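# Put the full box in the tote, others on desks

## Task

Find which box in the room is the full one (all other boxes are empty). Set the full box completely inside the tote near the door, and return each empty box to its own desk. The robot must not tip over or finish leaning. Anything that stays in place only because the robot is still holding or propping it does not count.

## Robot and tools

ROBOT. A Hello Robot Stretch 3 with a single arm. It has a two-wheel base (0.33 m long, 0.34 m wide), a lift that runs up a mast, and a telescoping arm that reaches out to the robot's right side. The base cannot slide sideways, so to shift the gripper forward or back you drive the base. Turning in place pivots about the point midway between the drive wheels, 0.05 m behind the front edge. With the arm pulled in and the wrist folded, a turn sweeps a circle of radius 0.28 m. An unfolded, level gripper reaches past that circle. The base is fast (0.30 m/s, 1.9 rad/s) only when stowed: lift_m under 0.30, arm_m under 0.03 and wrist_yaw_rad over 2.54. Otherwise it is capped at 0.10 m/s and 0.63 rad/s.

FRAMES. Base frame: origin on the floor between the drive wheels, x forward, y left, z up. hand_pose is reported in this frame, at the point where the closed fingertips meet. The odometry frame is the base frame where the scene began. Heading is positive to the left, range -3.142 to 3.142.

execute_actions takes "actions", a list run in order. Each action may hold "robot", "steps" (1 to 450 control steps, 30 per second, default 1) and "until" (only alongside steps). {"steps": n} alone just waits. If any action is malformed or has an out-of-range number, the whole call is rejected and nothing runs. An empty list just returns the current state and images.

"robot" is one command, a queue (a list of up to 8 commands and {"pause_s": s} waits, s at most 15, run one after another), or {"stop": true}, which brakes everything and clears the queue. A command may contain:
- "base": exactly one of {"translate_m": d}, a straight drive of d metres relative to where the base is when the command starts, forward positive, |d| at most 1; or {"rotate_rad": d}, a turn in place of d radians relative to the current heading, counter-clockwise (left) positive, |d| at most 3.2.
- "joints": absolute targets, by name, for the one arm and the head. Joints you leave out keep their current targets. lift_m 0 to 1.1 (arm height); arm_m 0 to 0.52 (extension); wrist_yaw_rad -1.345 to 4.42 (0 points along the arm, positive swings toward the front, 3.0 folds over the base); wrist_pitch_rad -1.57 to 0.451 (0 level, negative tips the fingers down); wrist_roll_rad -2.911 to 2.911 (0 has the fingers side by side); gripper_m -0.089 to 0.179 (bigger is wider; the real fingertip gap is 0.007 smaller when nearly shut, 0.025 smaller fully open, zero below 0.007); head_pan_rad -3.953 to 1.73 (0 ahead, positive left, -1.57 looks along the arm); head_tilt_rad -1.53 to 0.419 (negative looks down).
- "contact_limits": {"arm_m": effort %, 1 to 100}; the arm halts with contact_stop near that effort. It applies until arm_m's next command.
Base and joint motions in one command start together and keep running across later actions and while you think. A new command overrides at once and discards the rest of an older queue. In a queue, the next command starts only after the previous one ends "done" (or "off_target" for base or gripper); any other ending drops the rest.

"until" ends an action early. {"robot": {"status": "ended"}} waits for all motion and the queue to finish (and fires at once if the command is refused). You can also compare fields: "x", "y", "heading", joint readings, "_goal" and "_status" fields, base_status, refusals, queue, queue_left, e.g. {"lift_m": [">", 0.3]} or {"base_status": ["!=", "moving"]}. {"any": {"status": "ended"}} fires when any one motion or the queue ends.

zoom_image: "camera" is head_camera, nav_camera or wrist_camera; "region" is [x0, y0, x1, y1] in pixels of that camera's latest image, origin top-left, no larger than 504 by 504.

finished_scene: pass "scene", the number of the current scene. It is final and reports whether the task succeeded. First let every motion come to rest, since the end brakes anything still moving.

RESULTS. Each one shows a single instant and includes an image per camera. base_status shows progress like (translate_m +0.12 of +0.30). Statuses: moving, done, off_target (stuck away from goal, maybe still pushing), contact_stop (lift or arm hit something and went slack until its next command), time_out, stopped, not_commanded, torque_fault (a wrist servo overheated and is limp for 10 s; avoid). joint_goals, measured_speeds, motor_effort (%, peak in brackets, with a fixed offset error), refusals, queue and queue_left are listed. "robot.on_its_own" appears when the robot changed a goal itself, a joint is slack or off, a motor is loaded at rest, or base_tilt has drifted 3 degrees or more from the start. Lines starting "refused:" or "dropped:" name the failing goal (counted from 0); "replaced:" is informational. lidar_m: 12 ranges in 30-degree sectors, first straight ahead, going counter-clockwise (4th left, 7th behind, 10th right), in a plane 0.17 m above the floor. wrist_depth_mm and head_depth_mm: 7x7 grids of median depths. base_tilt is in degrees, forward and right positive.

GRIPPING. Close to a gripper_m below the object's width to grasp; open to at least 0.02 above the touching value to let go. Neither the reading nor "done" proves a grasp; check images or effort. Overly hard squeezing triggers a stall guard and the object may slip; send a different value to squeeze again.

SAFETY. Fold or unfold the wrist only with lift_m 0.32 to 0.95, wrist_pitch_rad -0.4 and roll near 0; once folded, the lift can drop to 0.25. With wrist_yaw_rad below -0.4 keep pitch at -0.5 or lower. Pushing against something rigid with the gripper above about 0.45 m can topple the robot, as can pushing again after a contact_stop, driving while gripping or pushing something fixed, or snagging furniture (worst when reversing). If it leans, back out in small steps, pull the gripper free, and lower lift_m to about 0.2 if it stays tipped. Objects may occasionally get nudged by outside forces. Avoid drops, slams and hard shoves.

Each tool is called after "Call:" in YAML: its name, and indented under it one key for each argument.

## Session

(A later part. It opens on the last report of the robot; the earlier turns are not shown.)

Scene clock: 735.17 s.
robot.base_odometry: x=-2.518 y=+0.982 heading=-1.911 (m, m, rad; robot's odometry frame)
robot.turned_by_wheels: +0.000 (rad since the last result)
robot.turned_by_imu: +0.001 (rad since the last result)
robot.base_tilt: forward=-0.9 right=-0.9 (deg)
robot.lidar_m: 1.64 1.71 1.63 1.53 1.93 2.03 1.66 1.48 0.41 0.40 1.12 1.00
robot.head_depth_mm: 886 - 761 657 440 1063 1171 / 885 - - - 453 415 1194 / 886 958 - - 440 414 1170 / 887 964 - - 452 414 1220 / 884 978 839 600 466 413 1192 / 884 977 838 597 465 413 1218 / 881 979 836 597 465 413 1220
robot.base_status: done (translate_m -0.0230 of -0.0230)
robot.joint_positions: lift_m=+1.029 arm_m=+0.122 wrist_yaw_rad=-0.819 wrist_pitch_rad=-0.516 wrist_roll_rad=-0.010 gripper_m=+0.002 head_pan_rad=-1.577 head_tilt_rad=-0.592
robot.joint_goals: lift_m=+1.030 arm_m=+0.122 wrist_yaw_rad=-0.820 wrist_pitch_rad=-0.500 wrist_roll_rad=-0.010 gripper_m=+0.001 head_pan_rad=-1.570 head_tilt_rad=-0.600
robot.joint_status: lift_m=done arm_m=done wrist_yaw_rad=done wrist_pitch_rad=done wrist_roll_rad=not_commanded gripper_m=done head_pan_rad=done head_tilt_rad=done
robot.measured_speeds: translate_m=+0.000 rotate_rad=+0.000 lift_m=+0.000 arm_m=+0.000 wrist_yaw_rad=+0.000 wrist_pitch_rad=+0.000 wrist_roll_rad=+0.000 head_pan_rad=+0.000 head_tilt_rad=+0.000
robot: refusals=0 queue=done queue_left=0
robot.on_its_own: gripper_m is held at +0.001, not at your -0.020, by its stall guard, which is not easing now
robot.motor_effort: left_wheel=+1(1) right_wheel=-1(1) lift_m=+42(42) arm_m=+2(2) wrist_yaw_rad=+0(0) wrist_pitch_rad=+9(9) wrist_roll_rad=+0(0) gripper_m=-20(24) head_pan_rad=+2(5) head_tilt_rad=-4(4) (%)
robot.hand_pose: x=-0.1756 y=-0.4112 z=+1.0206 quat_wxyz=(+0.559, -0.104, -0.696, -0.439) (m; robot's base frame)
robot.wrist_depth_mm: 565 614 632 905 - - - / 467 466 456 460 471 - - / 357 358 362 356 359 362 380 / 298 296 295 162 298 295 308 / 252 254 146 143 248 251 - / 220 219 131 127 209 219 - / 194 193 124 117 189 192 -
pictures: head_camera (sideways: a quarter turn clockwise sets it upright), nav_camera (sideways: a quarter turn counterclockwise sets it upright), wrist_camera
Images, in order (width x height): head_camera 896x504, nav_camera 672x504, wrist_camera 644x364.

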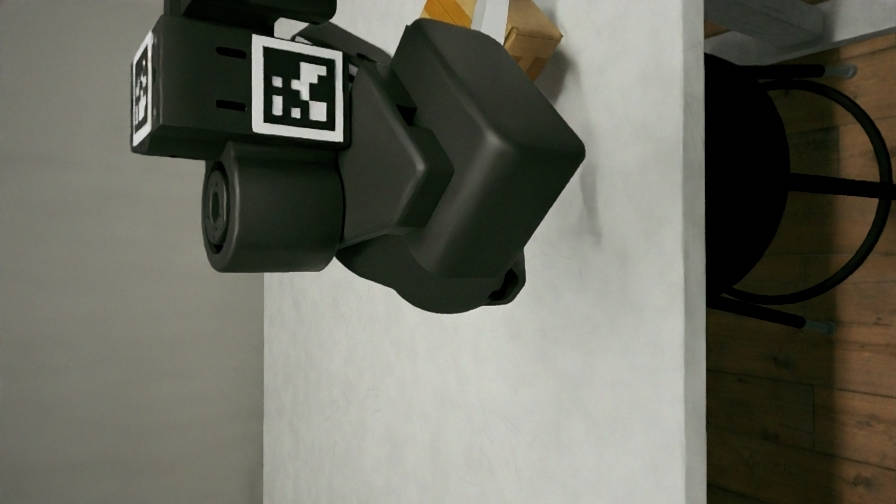

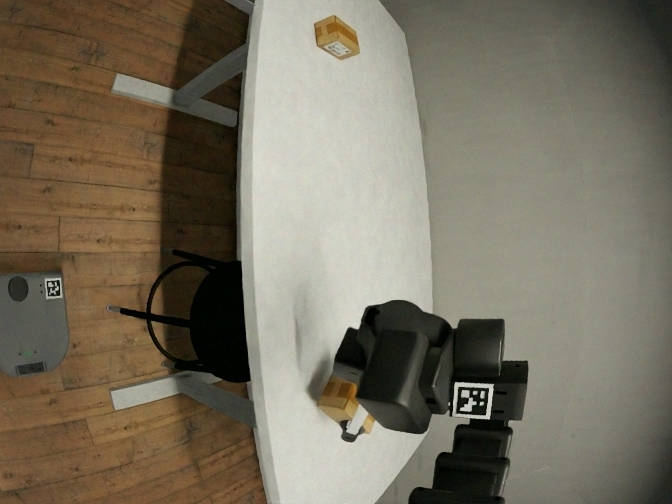

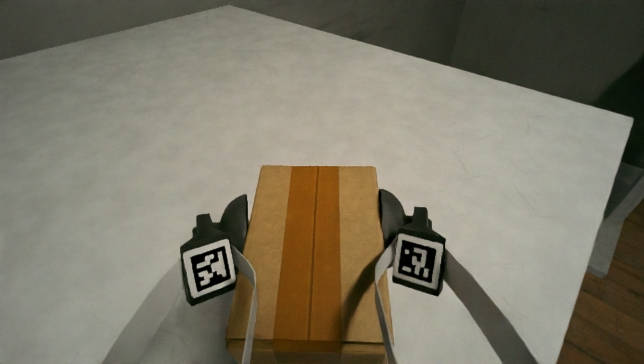

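Call:
execute_actions:
  actions:
    - {"robot": [{"joints": {"lift_m": 1.06}}, {"joints": {"wrist_yaw_rad": 0.0}}, {"joints": {"wrist_pitch_rad": 0.0}}], "steps": 450, "until": {"robot": {"status": "ended"}}}
    - {"steps": 15}

Scene clock: 772.33 s.
robot.base_odometry: x=-2.518 y=+0.982 heading=-1.911 (m, m, rad; robot's odometry frame)
robot.turned_by_wheels: +0.000 (rad since the last result)
robot.turned_by_imu: +0.001 (rad since the last result)
robot.base_tilt: forward=-0.8 right=-0.9 (deg)
robot.lidar_m: 1.64 1.71 1.63 1.52 1.92 2.04 1.66 1.48 0.41 0.41 1.11 1.00
robot.head_depth_mm: - - - 567 468 1059 1167 / - - - 568 468 415 1195 / 875 - - 555 467 414 1169 / 875 - - 555 467 414 1222 / 887 964 839 599 466 413 1194 / 884 981 839 598 466 413 1218 / 883 978 837 597 465 412 1218
robot.base_status: done (translate_m -0.0230 of -0.0230)
robot.joint_positions: lift_m=+1.059 arm_m=+0.122 wrist_yaw_rad=-0.002 wrist_pitch_rad=-0.028 wrist_roll_rad=-0.010 gripper_m=+0.002 head_pan_rad=-1.577 head_tilt_rad=-0.592
robot.joint_goals: lift_m=+1.060 arm_m=+0.122 wrist_yaw_rad=+0.000 wrist_pitch_rad=+0.000 wrist_roll_rad=-0.010 gripper_m=+0.001 head_pan_rad=-1.570 head_tilt_rad=-0.600
robot.joint_status: lift_m=done arm_m=done wrist_yaw_rad=done wrist_pitch_rad=done wrist_roll_rad=not_commanded gripper_m=done head_pan_rad=done head_tilt_rad=done
robot.measured_speeds: translate_m=+0.000 rotate_rad=+0.000 lift_m=+0.000 arm_m=+0.000 wrist_yaw_rad=+0.000 wrist_pitch_rad=+0.000 wrist_roll_rad=+0.000 head_pan_rad=+0.000 head_tilt_rad=+0.000
robot: refusals=0 queue=done queue_left=0
robot.on_its_own: gripper_m is held at +0.001, not at your -0.020, by its stall guard, which is not easing now
robot.motor_effort: left_wheel=+1(0) right_wheel=-1(0) lift_m=+42(44) arm_m=+2(2) wrist_yaw_rad=+2(1) wrist_pitch_rad=+16(16) wrist_roll_rad=+0(0) gripper_m=-19(19) head_pan_rad=+2(3) head_tilt_rad=-3(4) (%)
robot.hand_pose: x=-0.0219 y=-0.5227 z=+1.1667 quat_wxyz=(+0.711, +0.010, -0.703, -0.011) (m; robot's base frame)
robot.wrist_depth_mm: 632 632 638 650 642 632 665 / 661 687 650 685 678 695 676 / 686 670 682 707 692 709 700 / 696 698 711 162 704 711 746 / 735 725 147 143 675 683 776 / 528 524 131 127 453 503 497 / 410 404 124 118 374 392 387
pictures: head_camera (sideways: a quarter turn clockwise sets it upright), nav_camera (sideways: a quarter turn counterclockwise sets it upright), wrist_camera
Images, in order (width x height): head_camera 896x504, nav_camera 672x504, wrist_camera 644x364.

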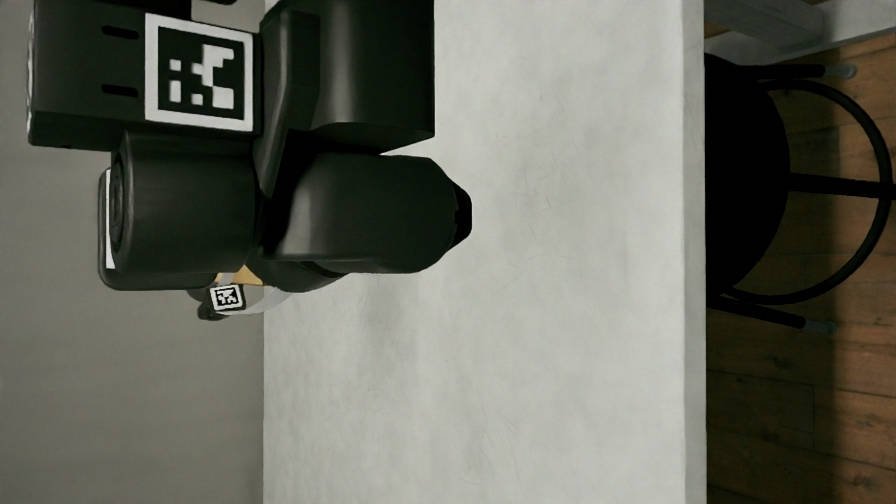

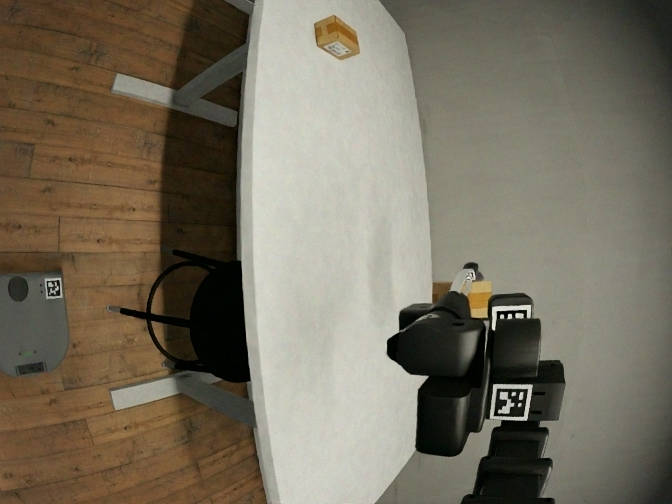

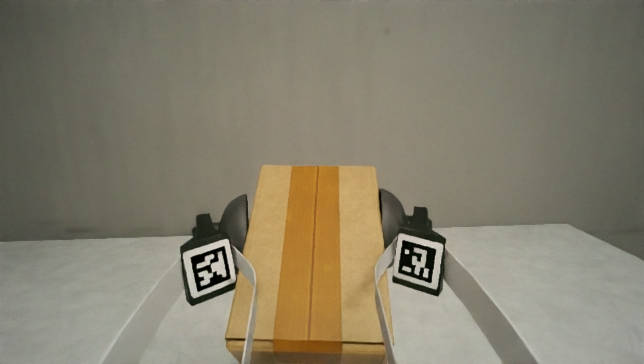

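Call:
execute_actions:
  actions: []

Scene clock: 782.80 s.
robot.base_odometry: x=-2.518 y=+0.982 heading=-1.911 (m, m, rad; robot's odometry frame)
robot.turned_by_wheels: +0.000 (rad since the last result)
robot.turned_by_imu: +0.000 (rad since the last result)
robot.base_tilt: forward=-0.8 right=-0.8 (deg)
robot.lidar_m: 1.64 1.71 1.64 1.52 1.93 2.03 1.67 1.49 0.41 0.41 1.12 1.00
robot.head_depth_mm: - - - 568 468 1065 1169 / - - - 568 468 414 1197 / 869 - - 555 468 414 1171 / 873 - - 555 467 414 1219 / 885 965 838 599 466 413 1188 / 884 979 839 599 465 413 1218 / 880 979 836 597 465 413 1220
robot.base_status: done (translate_m -0.0230 of -0.0230)
robot.joint_positions: lift_m=+1.059 arm_m=+0.122 wrist_yaw_rad=-0.002 wrist_pitch_rad=-0.028 wrist_roll_rad=-0.010 gripper_m=+0.002 head_pan_rad=-1.577 head_tilt_rad=-0.592
robot.joint_goals: lift_m=+1.060 arm_m=+0.122 wrist_yaw_rad=+0.000 wrist_pitch_rad=+0.000 wrist_roll_rad=-0.010 gripper_m=+0.001 head_pan_rad=-1.570 head_tilt_rad=-0.600
robot.joint_status: lift_m=done arm_m=done wrist_yaw_rad=done wrist_pitch_rad=done wrist_roll_rad=not_commanded gripper_m=done head_pan_rad=done head_tilt_rad=done
robot.measured_speeds: translate_m=+0.000 rotate_rad=+0.000 lift_m=+0.000 arm_m=+0.000 wrist_yaw_rad=+0.000 wrist_pitch_rad=+0.000 wrist_roll_rad=+0.000 head_pan_rad=+0.000 head_tilt_rad=+0.000
robot: refusals=0 queue=done queue_left=0
robot.on_its_own: gripper_m is held at +0.001, not at your -0.020, by its stall guard, which is not easing now
robot.motor_effort: left_wheel=-1(1) right_wheel=-2(1) lift_m=+42(43) arm_m=+2(2) wrist_yaw_rad=+1(2) wrist_pitch_rad=+16(16) wrist_roll_rad=+0(0) gripper_m=-20(18) head_pan_rad=+3(2) head_tilt_rad=-2(3) (%)
robot.hand_pose: x=-0.0219 y=-0.5227 z=+1.1667 quat_wxyz=(+0.711, +0.010, -0.703, -0.011) (m; robot's base frame)
robot.wrist_depth_mm: 653 648 649 648 650 653 648 / 644 664 674 666 670 692 675 / 675 693 721 697 713 708 721 / 720 719 721 163 727 727 742 / 721 746 146 142 670 677 780 / 529 533 130 127 455 493 492 / 405 407 124 118 381 394 389
pictures: head_camera (sideways: a quarter turn clockwise sets it upright), nav_camera (sideways: a quarter turn counterclockwise sets it upright), wrist_camera
Images, in order (width x height): head_camera 896x504, nav_camera 672x504, wrist_camera 644x364.

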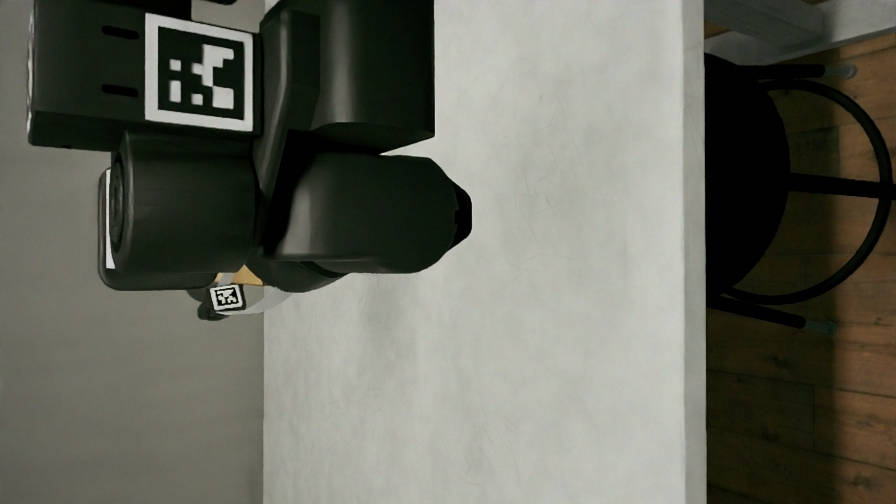

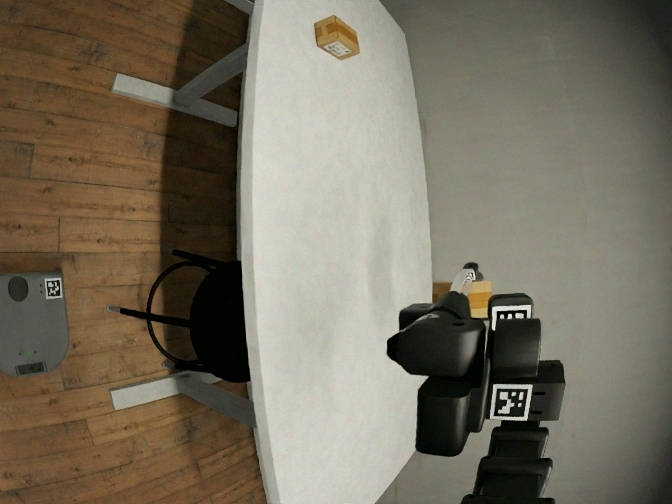

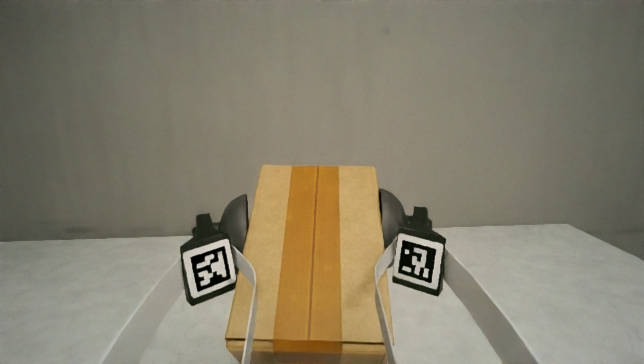

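Call:
execute_actions:
  actions:
    - {"robot": [{"joints": {"wrist_pitch_rad": -0.5}}, {"joints": {"lift_m": 0.995}}, {"joints": {"gripper_m": 0.15}}, {"joints": {"lift_m": 1.06}}, {"joints": {"wrist_pitch_rad": 0.0}}], "steps": 450, "until": {"robot": {"status": "ended"}}}
    - {"steps": 15}

Scene clock: 799.97 s.
robot.base_odometry: x=-2.518 y=+0.982 heading=-1.911 (m, m, rad; robot's odometry frame)
robot.turned_by_wheels: +0.000 (rad since the last result)
robot.turned_by_imu: +0.002 (rad since the last result)
robot.base_tilt: forward=-0.8 right=-0.9 (deg)
robot.lidar_m: 1.64 1.71 1.64 1.52 1.93 2.03 1.67 1.49 0.41 0.41 1.12 1.00
robot.head_depth_mm: - - - 568 468 1062 1176 / - - - 567 467 415 1195 / 873 - - 557 467 414 1170 / 871 - - 491 466 414 1222 / 885 963 792 599 466 414 1194 / 884 978 839 598 465 413 1220 / 880 978 837 597 465 412 1219
robot.base_status: done (translate_m -0.0230 of -0.0230)
robot.joint_positions: lift_m=+1.059 arm_m=+0.122 wrist_yaw_rad=-0.001 wrist_pitch_rad=-0.026 wrist_roll_rad=-0.010 gripper_m=+0.150 head_pan_rad=-1.577 head_tilt_rad=-0.592
robot.joint_goals: lift_m=+1.060 arm_m=+0.122 wrist_yaw_rad=+0.000 wrist_pitch_rad=+0.000 wrist_roll_rad=-0.010 gripper_m=+0.150 head_pan_rad=-1.570 head_tilt_rad=-0.600
robot.joint_status: lift_m=done arm_m=done wrist_yaw_rad=done wrist_pitch_rad=done wrist_roll_rad=not_commanded gripper_m=done head_pan_rad=done head_tilt_rad=done
robot.measured_speeds: translate_m=+0.000 rotate_rad=+0.000 lift_m=+0.000 arm_m=+0.000 wrist_yaw_rad=+0.000 wrist_pitch_rad=+0.000 wrist_roll_rad=+0.000 head_pan_rad=+0.000 head_tilt_rad=+0.000
robot: refusals=0 queue=done queue_left=0
robot.motor_effort: left_wheel=+1(0) right_wheel=+0(1) lift_m=+42(45) arm_m=+2(2) wrist_yaw_rad=+0(2) wrist_pitch_rad=+15(16) wrist_roll_rad=+1(0) gripper_m=+0(82) head_pan_rad=+4(2) head_tilt_rad=-3(3) (%)
robot.hand_pose: x=-0.0218 y=-0.5228 z=+1.1673 quat_wxyz=(+0.711, +0.009, -0.703, -0.010) (m; robot's base frame)
robot.wrist_depth_mm: 630 633 623 649 658 668 650 / 668 659 674 660 658 684 682 / 679 681 681 698 719 717 709 / 700 696 725 719 717 734 741 / 721 726 739 722 711 - 771 / 540 517 517 511 503 464 503 / 404 402 408 394 398 405 389
pictures: head_camera (sideways: a quarter turn clockwise sets it upright), nav_camera (sideways: a quarter turn counterclockwise sets it upright), wrist_camera
Images, in order (width x height): head_camera 896x504, nav_camera 672x504, wrist_camera 644x364.

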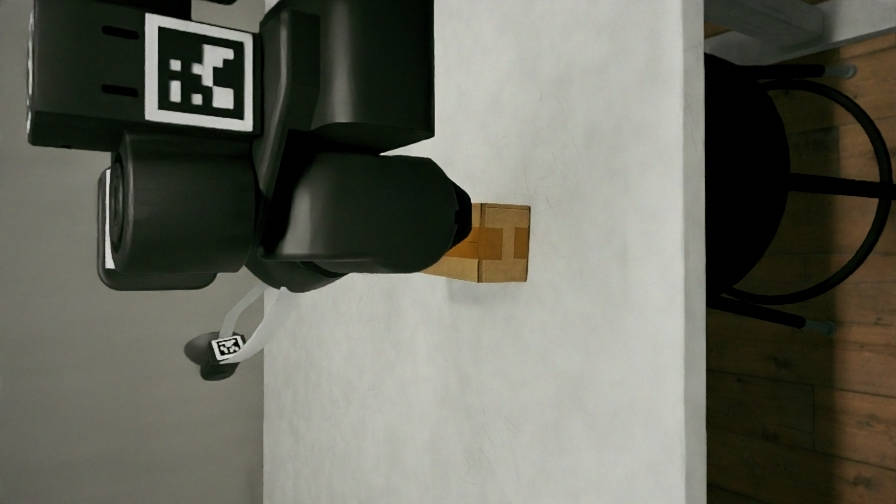

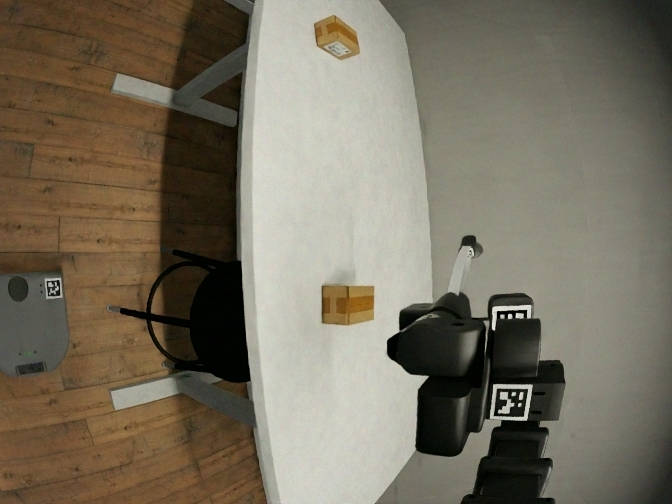

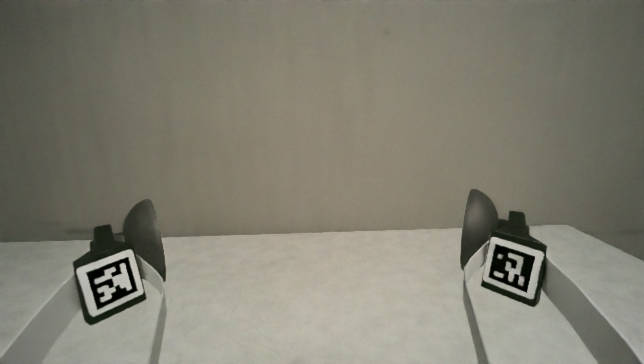

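Call:
execute_actions:
  actions:
    - {"robot": [{"joints": {"wrist_pitch_rad": -0.4, "arm_m": 0.0}}, {"base": {"translate_m": 0.49}}], "steps": 450, "until": {"robot": {"status": "ended"}}}

Scene clock: 823.63 s.
robot.base_odometry: x=-2.682 y=+0.520 heading=-1.911 (m, m, rad; robot's odometry frame)
robot.turned_by_wheels: +0.000 (rad since the last result)
robot.turned_by_imu: +0.002 (rad since the last result)
robot.base_tilt: forward=-0.8 right=-0.9 (deg)
robot.lidar_m: 1.15 1.20 1.67 1.50 2.00 2.21 2.15 0.71 0.74 1.08 0.70 1.19
robot.head_depth_mm: 883 964 - - - - 1197 / 898 969 - - - - 1199 / 894 971 - - - - 1169 / 894 976 - - - 1339 1223 / 894 995 840 612 466 1338 1220 / 896 993 836 598 466 1116 1192 / 895 990 833 596 465 1019 1190
robot.base_status: done (translate_m +0.4900 of +0.4900)
robot.joint_positions: lift_m=+1.059 arm_m=+0.002 wrist_yaw_rad=-0.001 wrist_pitch_rad=-0.416 wrist_roll_rad=-0.010 gripper_m=+0.150 head_pan_rad=-1.577 head_tilt_rad=-0.592
robot.joint_goals: lift_m=+1.060 arm_m=+0.000 wrist_yaw_rad=+0.000 wrist_pitch_rad=-0.400 wrist_roll_rad=-0.010 gripper_m=+0.150 head_pan_rad=-1.570 head_tilt_rad=-0.600
robot.joint_status: lift_m=done arm_m=done wrist_yaw_rad=done wrist_pitch_rad=done wrist_roll_rad=not_commanded gripper_m=done head_pan_rad=done head_tilt_rad=done
robot.measured_speeds: translate_m=+0.000 rotate_rad=+0.000 lift_m=+0.000 arm_m=+0.000 wrist_yaw_rad=+0.000 wrist_pitch_rad=+0.000 wrist_roll_rad=+0.000 head_pan_rad=+0.000 head_tilt_rad=+0.000
robot: refusals=0 queue=done queue_left=0
robot.motor_effort: left_wheel=+0(5) right_wheel=-1(1) lift_m=+42(43) arm_m=-4(1) wrist_yaw_rad=+1(3) wrist_pitch_rad=+9(14) wrist_roll_rad=+0(0) gripper_m=+0(1) head_pan_rad=+4(3) head_tilt_rad=-2(4) (%)
robot.hand_pose: x=-0.0217 y=-0.3718 z=+1.0724 quat_wxyz=(+0.696, +0.147, -0.688, -0.146) (m; robot's base frame)
robot.wrist_depth_mm: 768 763 754 764 769 760 789 / 815 721 723 720 704 731 700 / 532 514 521 527 510 518 519 / 404 402 412 399 407 403 405 / 338 349 323 287 334 - 330 / 294 278 281 284 280 269 285 / 241 245 246 246 245 245 244
pictures: head_camera (sideways: a quarter turn clockwise sets it upright), nav_camera (sideways: a quarter turn counterclockwise sets it upright), wrist_camera
Images, in order (width x height): head_camera 896x504, nav_camera 672x504, wrist_camera 644x364.

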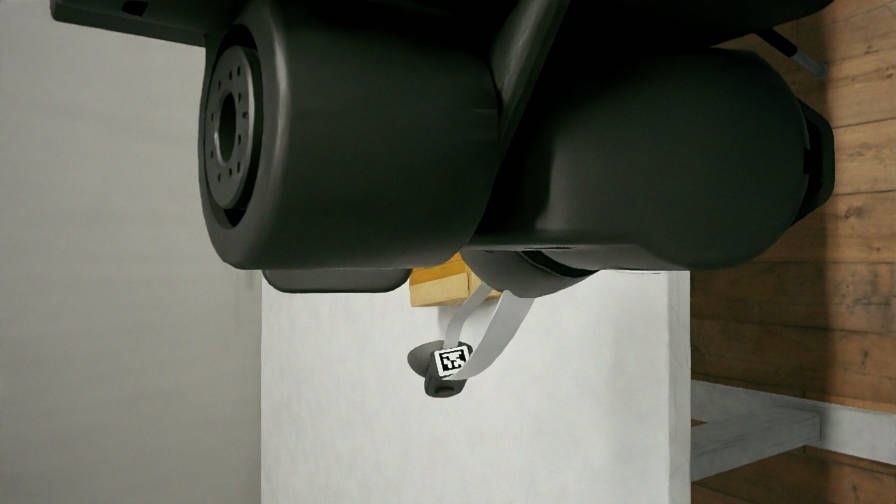

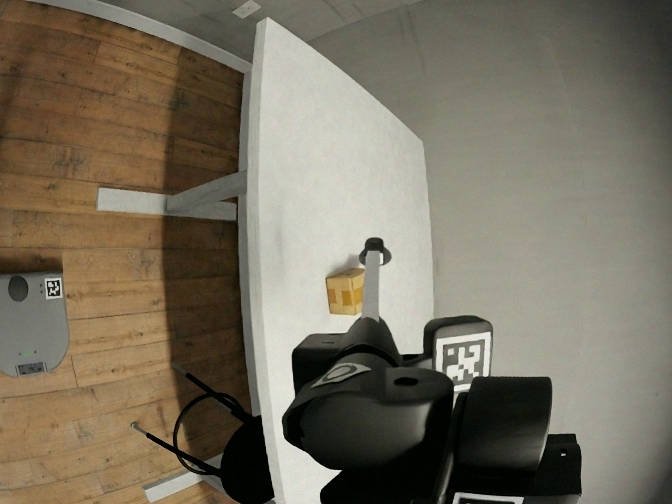

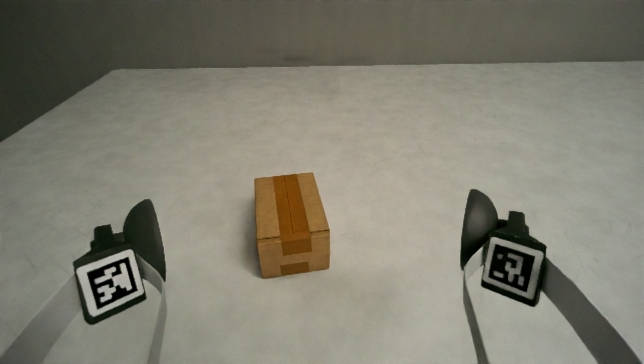

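Call:
execute_actions:
  actions:
    - {"robot": [{"base": {"translate_m": 0.028}, "joints": {"lift_m": 0.972, "arm_m": 0.06}}, {"joints": {"arm_m": 0.145}}], "steps": 450, "until": {"robot": {"status": "ended"}}}

Scene clock: 833.03 s.
robot.base_odometry: x=-2.691 y=+0.494 heading=-1.911 (m, m, rad; robot's odometry frame)
robot.turned_by_wheels: +0.000 (rad since the last result)
robot.turned_by_imu: +0.001 (rad since the last result)
robot.base_tilt: forward=-0.8 right=-0.8 (deg)
robot.lidar_m: 1.12 1.17 1.63 1.50 2.03 2.23 2.18 0.73 0.76 1.08 0.69 1.15
robot.head_depth_mm: 898 999 990 - 454 1340 1208 / 898 995 - - 446 1350 1224 / 898 998 951 - 439 1342 1219 / 894 987 918 - 439 1343 1218 / 894 994 840 599 466 1338 1216 / 893 988 839 599 466 1051 1187 / 892 989 836 598 465 1023 1219
robot.base_status: done (translate_m +0.0280 of +0.0280)
robot.joint_positions: lift_m=+0.973 arm_m=+0.145 wrist_yaw_rad=-0.001 wrist_pitch_rad=-0.416 wrist_roll_rad=-0.010 gripper_m=+0.150 head_pan_rad=-1.577 head_tilt_rad=-0.592
robot.joint_goals: lift_m=+0.972 arm_m=+0.145 wrist_yaw_rad=+0.000 wrist_pitch_rad=-0.400 wrist_roll_rad=-0.010 gripper_m=+0.150 head_pan_rad=-1.570 head_tilt_rad=-0.600
robot.joint_status: lift_m=done arm_m=done wrist_yaw_rad=done wrist_pitch_rad=done wrist_roll_rad=not_commanded gripper_m=done head_pan_rad=done head_tilt_rad=done
robot.measured_speeds: translate_m=+0.000 rotate_rad=+0.000 lift_m=+0.000 arm_m=+0.000 wrist_yaw_rad=+0.000 wrist_pitch_rad=+0.000 wrist_roll_rad=+0.000 head_pan_rad=+0.000 head_tilt_rad=+0.000
robot: refusals=0 queue=done queue_left=0
robot.motor_effort: left_wheel=+1(5) right_wheel=+0(2) lift_m=+12(42) arm_m=+2(7) wrist_yaw_rad=+0(0) wrist_pitch_rad=+9(9) wrist_roll_rad=+0(0) gripper_m=+0(0) head_pan_rad=+2(3) head_tilt_rad=-3(2) (%)
robot.hand_pose: x=-0.0217 y=-0.5144 z=+0.9859 quat_wxyz=(+0.696, +0.147, -0.688, -0.146) (m; robot's base frame)
robot.wrist_depth_mm: 631 616 615 613 617 634 638 / 460 467 461 461 457 459 448 / 330 332 332 329 327 328 332 / 258 258 259 258 254 255 258 / 213 219 212 142 202 - 210 / 187 178 179 120 124 171 181 / 153 157 155 104 104 156 156
pictures: head_camera (sideways: a quarter turn clockwise sets it upright), nav_camera (sideways: a quarter turn counterclockwise sets it upright), wrist_camera
Images, in order (width x height): head_camera 896x504, nav_camera 672x504, wrist_camera 644x364.

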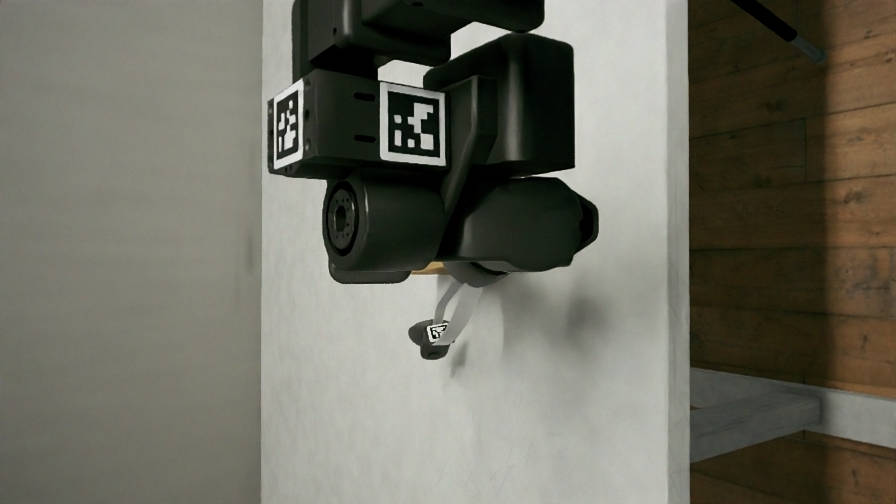

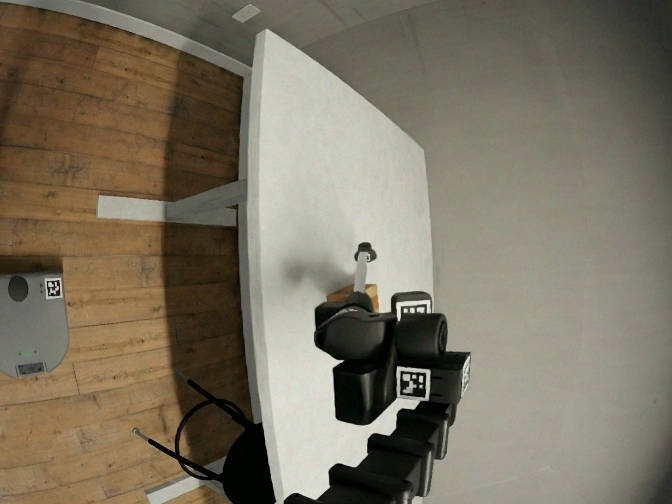

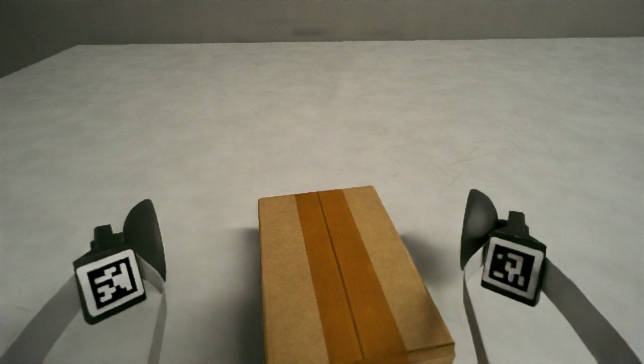

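Call:
execute_actions:
  actions:
    - {"robot": [{"joints": {"gripper_m": -0.02}}, {"joints": {"lift_m": 1.06}}, {"joints": {"wrist_pitch_rad": -0.5}}, {"joints": {"wrist_pitch_rad": 0.0}}], "steps": 450, "until": {"robot": {"status": "ended"}}}
    - {"steps": 15}

Scene clock: 842.23 s.
robot.base_odometry: x=-2.691 y=+0.494 heading=-1.911 (m, m, rad; robot's odometry frame)
robot.turned_by_wheels: +0.000 (rad since the last result)
robot.turned_by_imu: +0.001 (rad since the last result)
robot.base_tilt: forward=-0.8 right=-0.9 (deg)
robot.lidar_m: 1.12 1.17 1.63 1.50 2.04 2.23 2.18 0.73 0.76 1.08 0.69 1.16
robot.head_depth_mm: 862 - - 591 468 1340 1213 / - - - 590 468 1340 1222 / 883 - - 577 468 1342 1225 / 884 - - 577 467 1341 1219 / 893 979 843 599 466 1339 1212 / 897 992 839 598 465 1052 1185 / 894 991 837 598 465 1023 1218
robot.base_status: done (translate_m +0.0280 of +0.0280)
robot.joint_positions: lift_m=+1.059 arm_m=+0.145 wrist_yaw_rad=+0.000 wrist_pitch_rad=-0.029 wrist_roll_rad=-0.011 gripper_m=-0.002 head_pan_rad=-1.577 head_tilt_rad=-0.592
robot.joint_goals: lift_m=+1.060 arm_m=+0.145 wrist_yaw_rad=+0.000 wrist_pitch_rad=+0.000 wrist_roll_rad=-0.011 gripper_m=-0.002 head_pan_rad=-1.570 head_tilt_rad=-0.600
robot.joint_status: lift_m=done arm_m=done wrist_yaw_rad=done wrist_pitch_rad=done wrist_roll_rad=not_commanded gripper_m=done head_pan_rad=done head_tilt_rad=done
robot.measured_speeds: translate_m=+0.000 rotate_rad=+0.000 lift_m=+0.000 arm_m=+0.000 wrist_yaw_rad=+0.000 wrist_pitch_rad=+0.000 wrist_roll_rad=+0.000 head_pan_rad=+0.000 head_tilt_rad=+0.000
robot: refusals=0 queue=done queue_left=0
robot.on_its_own: gripper_m is held at -0.002, not at your -0.020, by its stall guard, which is still easing
robot.motor_effort: left_wheel=+1(1) right_wheel=+0(1) lift_m=+42(44) arm_m=+2(2) wrist_yaw_rad=+0(2) wrist_pitch_rad=+16(16) wrist_roll_rad=+1(1) gripper_m=-2(99) head_pan_rad=+3(3) head_tilt_rad=-2(2) (%)
robot.hand_pose: x=-0.0213 y=-0.5452 z=+1.1665 quat_wxyz=(+0.711, +0.011, -0.703, -0.010) (m; robot's base frame)
robot.wrist_depth_mm: 641 634 633 649 645 650 649 / 646 642 645 665 683 669 684 / 672 672 684 678 692 699 695 / 705 718 702 711 724 724 734 / 726 733 149 145 664 684 678 / 542 529 458 124 129 505 500 / 407 411 367 109 116 392 389
pictures: head_camera (sideways: a quarter turn clockwise sets it upright), nav_camera (sideways: a quarter turn counterclockwise sets it upright), wrist_camera
Images, in order (width x height): head_camera 896x504, nav_camera 672x504, wrist_camera 644x364.

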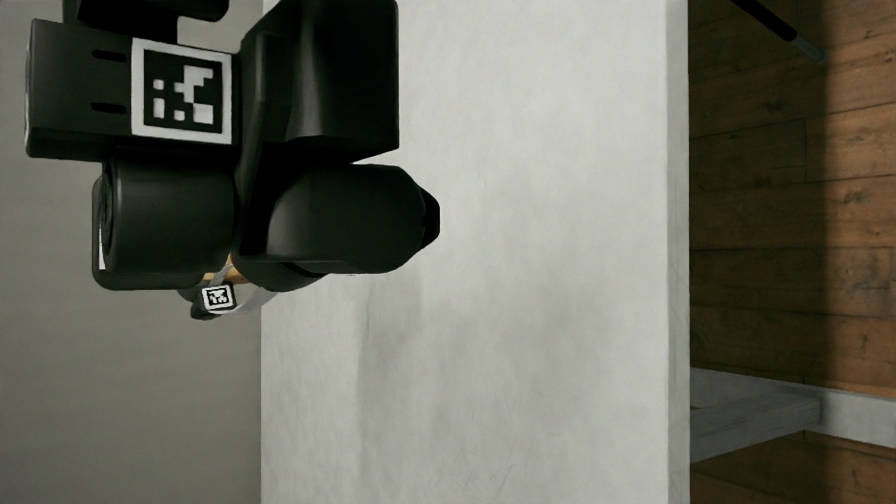

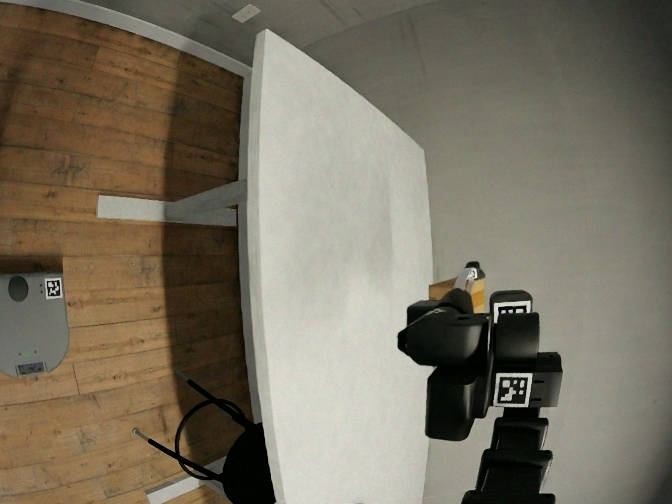

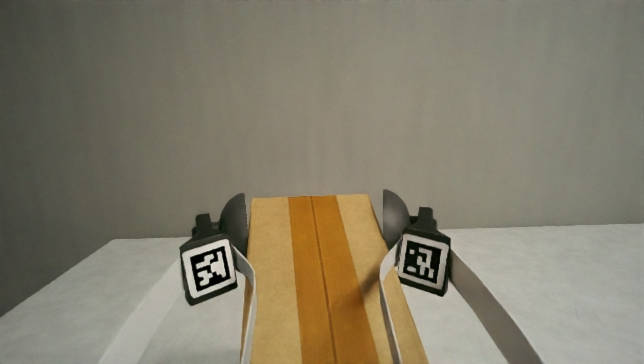

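Call:
execute_actions:
  actions:
    - {"robot": [{"joints": {"wrist_pitch_rad": -0.4}}, {"joints": {"lift_m": 0.974}}, {"joints": {"gripper_m": 0.15}}, {"joints": {"arm_m": 0.0}}], "steps": 450, "until": {"robot": {"status": "ended"}}}

Scene clock: 855.93 s.
robot.base_odometry: x=-2.691 y=+0.494 heading=-1.911 (m, m, rad; robot's odometry frame)
robot.turned_by_wheels: +0.000 (rad since the last result)
robot.turned_by_imu: +0.002 (rad since the last result)
robot.base_tilt: forward=-0.8 right=-0.9 (deg)
robot.lidar_m: 1.12 1.17 1.63 1.50 2.03 2.24 2.18 0.73 0.76 1.08 0.69 1.15
robot.head_depth_mm: 898 994 846 643 - - - / 896 994 845 627 - - - / 895 993 844 628 - - - / 896 992 842 557 - - - / 894 992 841 600 466 1338 1218 / 895 990 838 598 465 1051 1190 / 893 992 836 598 465 1020 1225
robot.base_status: done (translate_m +0.0280 of +0.0280)
robot.joint_positions: lift_m=+0.975 arm_m=+0.002 wrist_yaw_rad=+0.000 wrist_pitch_rad=-0.416 wrist_roll_rad=-0.011 gripper_m=+0.150 head_pan_rad=-1.577 head_tilt_rad=-0.592
robot.joint_goals: lift_m=+0.974 arm_m=+0.000 wrist_yaw_rad=+0.000 wrist_pitch_rad=-0.400 wrist_roll_rad=-0.011 gripper_m=+0.150 head_pan_rad=-1.570 head_tilt_rad=-0.600
robot.joint_status: lift_m=done arm_m=done wrist_yaw_rad=done wrist_pitch_rad=done wrist_roll_rad=not_commanded gripper_m=done head_pan_rad=done head_tilt_rad=done
robot.measured_speeds: translate_m=+0.000 rotate_rad=+0.000 lift_m=+0.000 arm_m=+0.000 wrist_yaw_rad=+0.000 wrist_pitch_rad=+0.000 wrist_roll_rad=+0.000 head_pan_rad=+0.000 head_tilt_rad=+0.000
robot: refusals=0 queue=done queue_left=0
robot.motor_effort: left_wheel=+1(1) right_wheel=-1(0) lift_m=+12(43) arm_m=-3(7) wrist_yaw_rad=-1(1) wrist_pitch_rad=+9(16) wrist_roll_rad=+1(1) gripper_m=+0(81) head_pan_rad=+2(3) head_tilt_rad=-2(4) (%)
robot.hand_pose: x=-0.0214 y=-0.3718 z=+0.9880 quat_wxyz=(+0.696, +0.147, -0.688, -0.145) (m; robot's base frame)
robot.wrist_depth_mm: 743 724 742 731 742 728 712 / 461 475 464 463 463 462 452 / 339 336 333 229 334 333 330 / 262 262 265 235 264 262 259 / 217 224 216 215 215 - 215 / 189 181 183 184 182 174 183 / 155 159 158 158 158 158 158
pictures: head_camera (sideways: a quarter turn clockwise sets it upright), nav_camera (sideways: a quarter turn counterclockwise sets it upright), wrist_camera
Images, in order (width x height): head_camera 896x504, nav_camera 672x504, wrist_camera 644x364.

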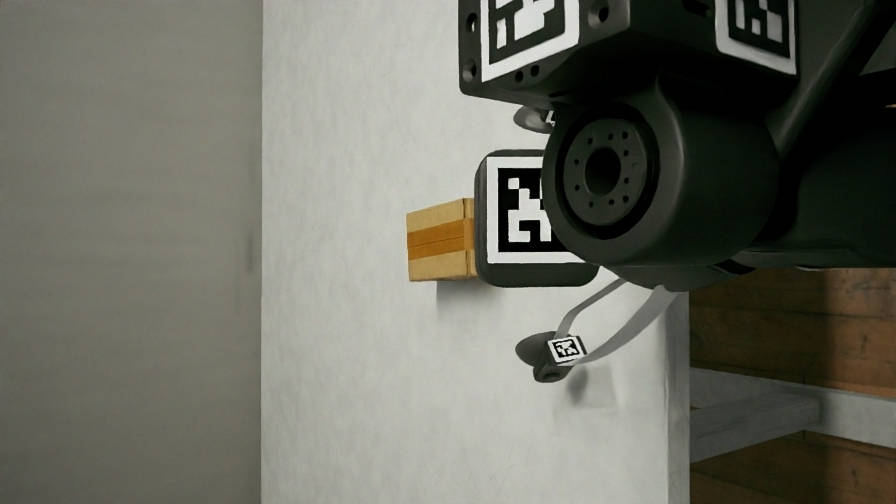

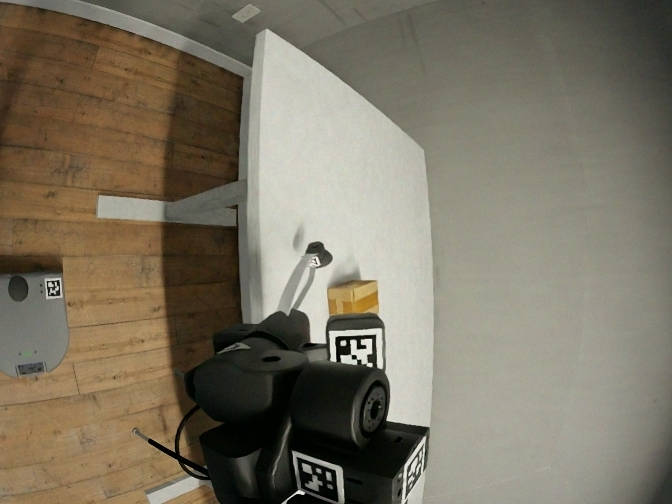

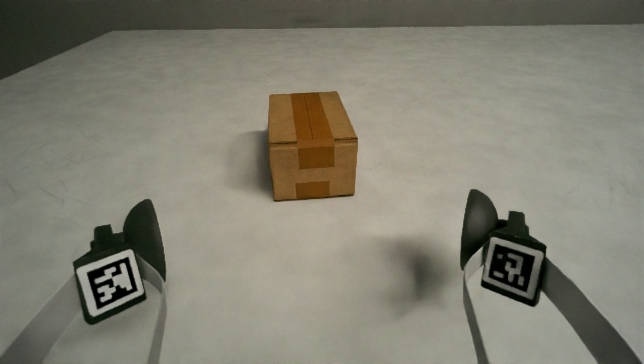

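Call:
execute_actions:
  actions:
    - {"robot": [{"joints": {"wrist_yaw_rad": 1.57, "gripper_m": 0.04, "head_pan_rad": 0.0, "head_tilt_rad": -0.3}}, {"joints": {"lift_m": 0.9}, "base": {"rotate_rad": 1.117}}, {"joints": {"wrist_yaw_rad": 3.0}}, {"joints": {"lift_m": 0.25}}, {"base": {"translate_m": 1.0}}, {"base": {"translate_m": 0.37}}], "steps": 450, "until": {"robot": {"status": "ended"}}}

Scene clock: 919.87 s.
robot.base_odometry: x=-2.350 y=+0.147 heading=-0.794 (m, m, rad; robot's odometry frame)
robot.turned_by_wheels: +1.117 (rad since the last result)
robot.turned_by_imu: +1.137 (rad since the last result)
robot.base_tilt: forward=-0.6 right=+0.3 (deg)
robot.lidar_m: 1.46 1.05 1.40 2.14 2.86 1.17 1.25 1.09 1.19 0.93 0.92 0.99
robot.head_depth_mm: 1119 1158 1198 1247 1300 1353 1386 / 1280 1328 1388 1453 1523 1593 1483 / 1494 1566 1643 1724 1823 1811 1482 / 1795 1891 2019 2130 2236 1885 1480 / 2190 2353 2543 2754 2568 1884 1485 / 2833 2986 3158 3338 2582 1881 1483 / 2746 2894 3026 3213 2599 1879 1481
robot.base_status: moving (translate_m +0.4860 of +1.0000)
robot.joint_positions: lift_m=+0.251 arm_m=+0.002 wrist_yaw_rad=+2.999 wrist_pitch_rad=-0.417 wrist_roll_rad=-0.011 gripper_m=+0.040 head_pan_rad=-0.007 head_tilt_rad=-0.309
robot.joint_goals: lift_m=+0.250 arm_m=+0.000 wrist_yaw_rad=+3.000 wrist_pitch_rad=-0.400 wrist_roll_rad=-0.011 gripper_m=+0.040 head_pan_rad=+0.000 head_tilt_rad=-0.300
robot.joint_status: lift_m=done arm_m=done wrist_yaw_rad=done wrist_pitch_rad=done wrist_roll_rad=not_commanded gripper_m=done head_pan_rad=done head_tilt_rad=done
robot.measured_speeds: translate_m=+0.293 rotate_rad=+0.000 lift_m=+0.000 arm_m=+0.000 wrist_yaw_rad=+0.000 wrist_pitch_rad=+0.000 wrist_roll_rad=+0.000 head_pan_rad=+0.000 head_tilt_rad=+0.000
robot: refusals=0 queue=running queue_left=1
robot.motor_effort: left_wheel=-2(5) right_wheel=+2(6) lift_m=+12(11) arm_m=-3(3) wrist_yaw_rad=+1(1) wrist_pitch_rad=+10(10) wrist_roll_rad=+1(1) gripper_m=+0(79) head_pan_rad=+3(46) head_tilt_rad=+3(23) (%)
robot.hand_pose: x=+0.0106 y=+0.0752 z=+0.2637 quat_wxyz=(+0.195, +0.696, +0.098, +0.684) (m; robot's base frame)
robot.wrist_depth_mm: - - - - - - - / - - - - - - 901 / 814 - 824 818 814 816 803 / 643 - 667 657 651 630 623 / 531 533 - 552 523 530 524 / 470 - - - 436 446 447 / - - - - 391 386 386
pictures: head_camera (sideways: a quarter turn clockwise sets it upright), nav_camera (sideways: a quarter turn counterclockwise sets it upright), wrist_camera
Images, in order (width x height): head_camera 896x504, nav_camera 672x504, wrist_camera 644x364.

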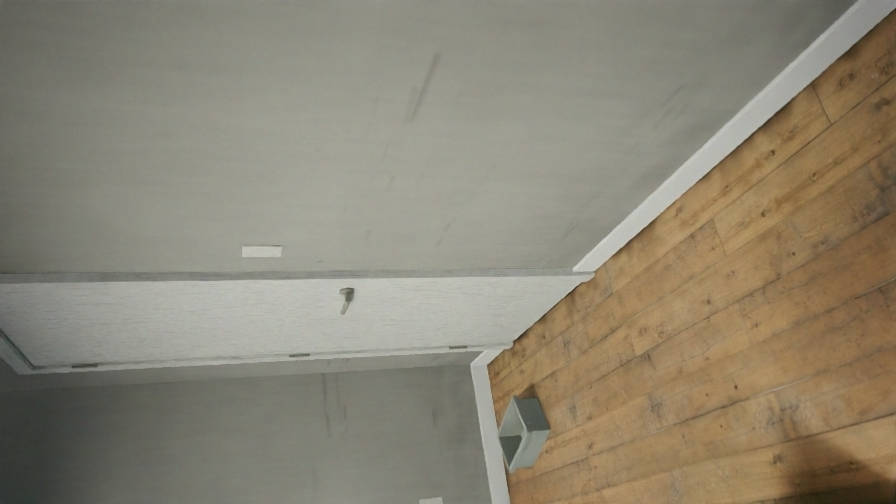

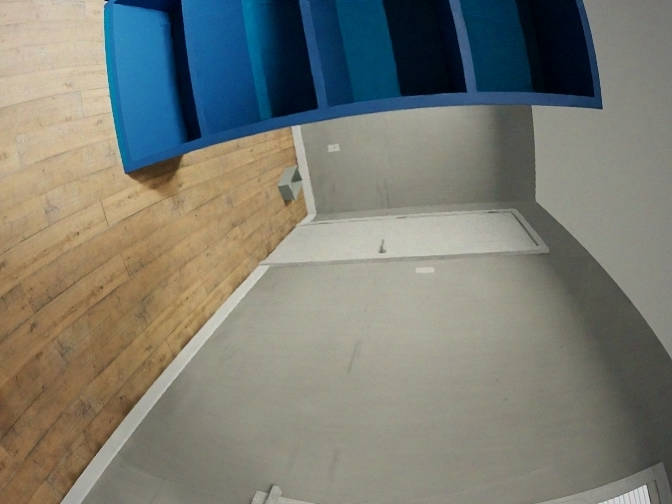

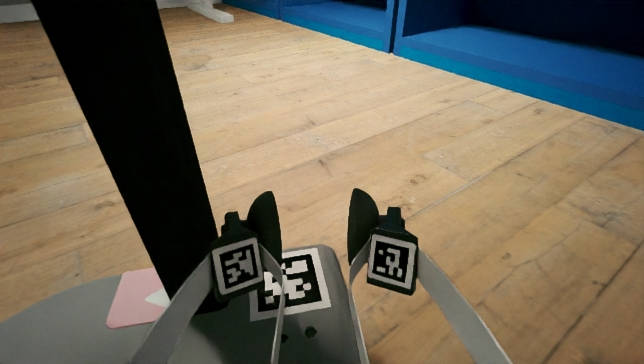

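Call:
execute_actions:
  actions: []

Scene clock: 937.23 s.
robot.base_odometry: x=-1.730 y=-0.483 heading=-0.794 (m, m, rad; robot's odometry frame)
robot.turned_by_wheels: +0.000 (rad since the last result)
robot.turned_by_imu: +0.003 (rad since the last result)
robot.base_tilt: forward=-0.8 right=-0.9 (deg)
robot.lidar_m: 0.89 2.42 0.52 0.47 2.23 2.44 2.03 1.57 0.72 0.57 0.56 0.60
robot.head_depth_mm: 667 692 717 746 775 807 841 / 761 793 830 866 905 951 998 / 890 933 979 1034 1089 1161 1227 / 1070 1133 1207 1283 1370 1472 1440 / 1291 1383 1505 1625 1779 1806 1479 / 1723 1877 2179 2432 2445 1888 1482 / 2040 2149 2267 2394 2480 1893 1482
robot.base_status: done (translate_m +0.3700 of +0.3700)
robot.joint_positions: lift_m=+0.251 arm_m=+0.002 wrist_yaw_rad=+2.999 wrist_pitch_rad=-0.417 wrist_roll_rad=-0.011 gripper_m=+0.040 head_pan_rad=-0.007 head_tilt_rad=-0.309
robot.joint_goals: lift_m=+0.250 arm_m=+0.000 wrist_yaw_rad=+3.000 wrist_pitch_rad=-0.400 wrist_roll_rad=-0.011 gripper_m=+0.040 head_pan_rad=+0.000 head_tilt_rad=-0.300
robot.joint_status: lift_m=done arm_m=done wrist_yaw_rad=done wrist_pitch_rad=done wrist_roll_rad=not_commanded gripper_m=done head_pan_rad=done head_tilt_rad=done
robot.measured_speeds: translate_m=+0.000 rotate_rad=+0.000 lift_m=+0.000 arm_m=+0.000 wrist_yaw_rad=+0.000 wrist_pitch_rad=+0.000 wrist_roll_rad=+0.000 head_pan_rad=+0.000 head_tilt_rad=+0.000
robot: refusals=0 queue=done queue_left=0
robot.motor_effort: left_wheel=-2(5) right_wheel=+2(7) lift_m=+12(12) arm_m=-3(3) wrist_yaw_rad=+0(0) wrist_pitch_rad=+10(10) wrist_roll_rad=+1(1) gripper_m=+0(0) head_pan_rad=+3(2) head_tilt_rad=+4(3) (%)
robot.hand_pose: x=+0.0106 y=+0.0752 z=+0.2636 quat_wxyz=(+0.195, +0.696, +0.098, +0.684) (m; robot's base frame)
robot.wrist_depth_mm: - - - 491 587 - - / - - 967 551 665 - - / 813 - 776 594 751 810 816 / 649 - 662 622 636 639 639 / 527 530 - 539 523 525 529 / 472 - - - 433 447 439 / - - - - 393 390 387
pictures: head_camera (sideways: a quarter turn clockwise sets it upright), nav_camera (sideways: a quarter turn counterclockwise sets it upright), wrist_camera
Images, in order (width x height): head_camera 896x504, nav_camera 672x504, wrist_camera 644x364.

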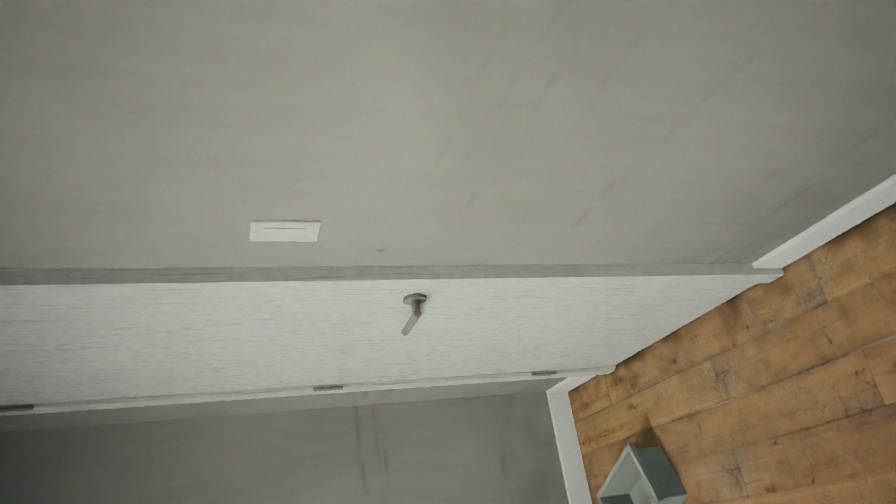

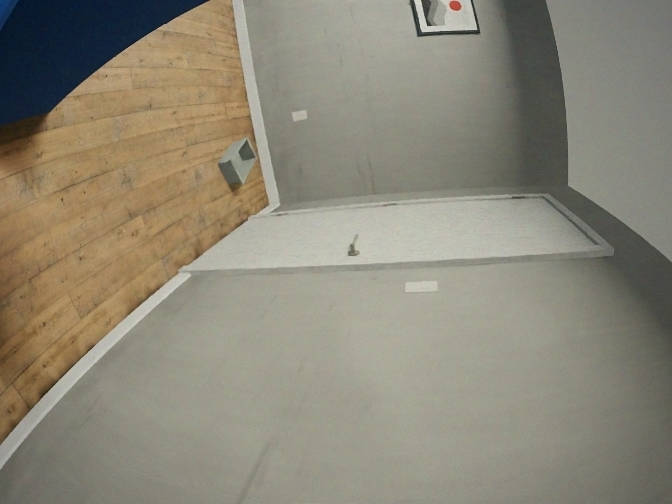

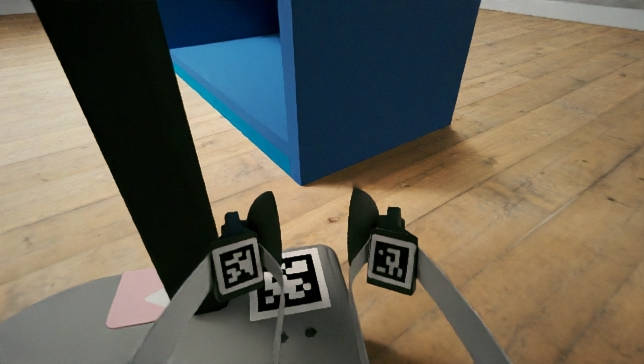

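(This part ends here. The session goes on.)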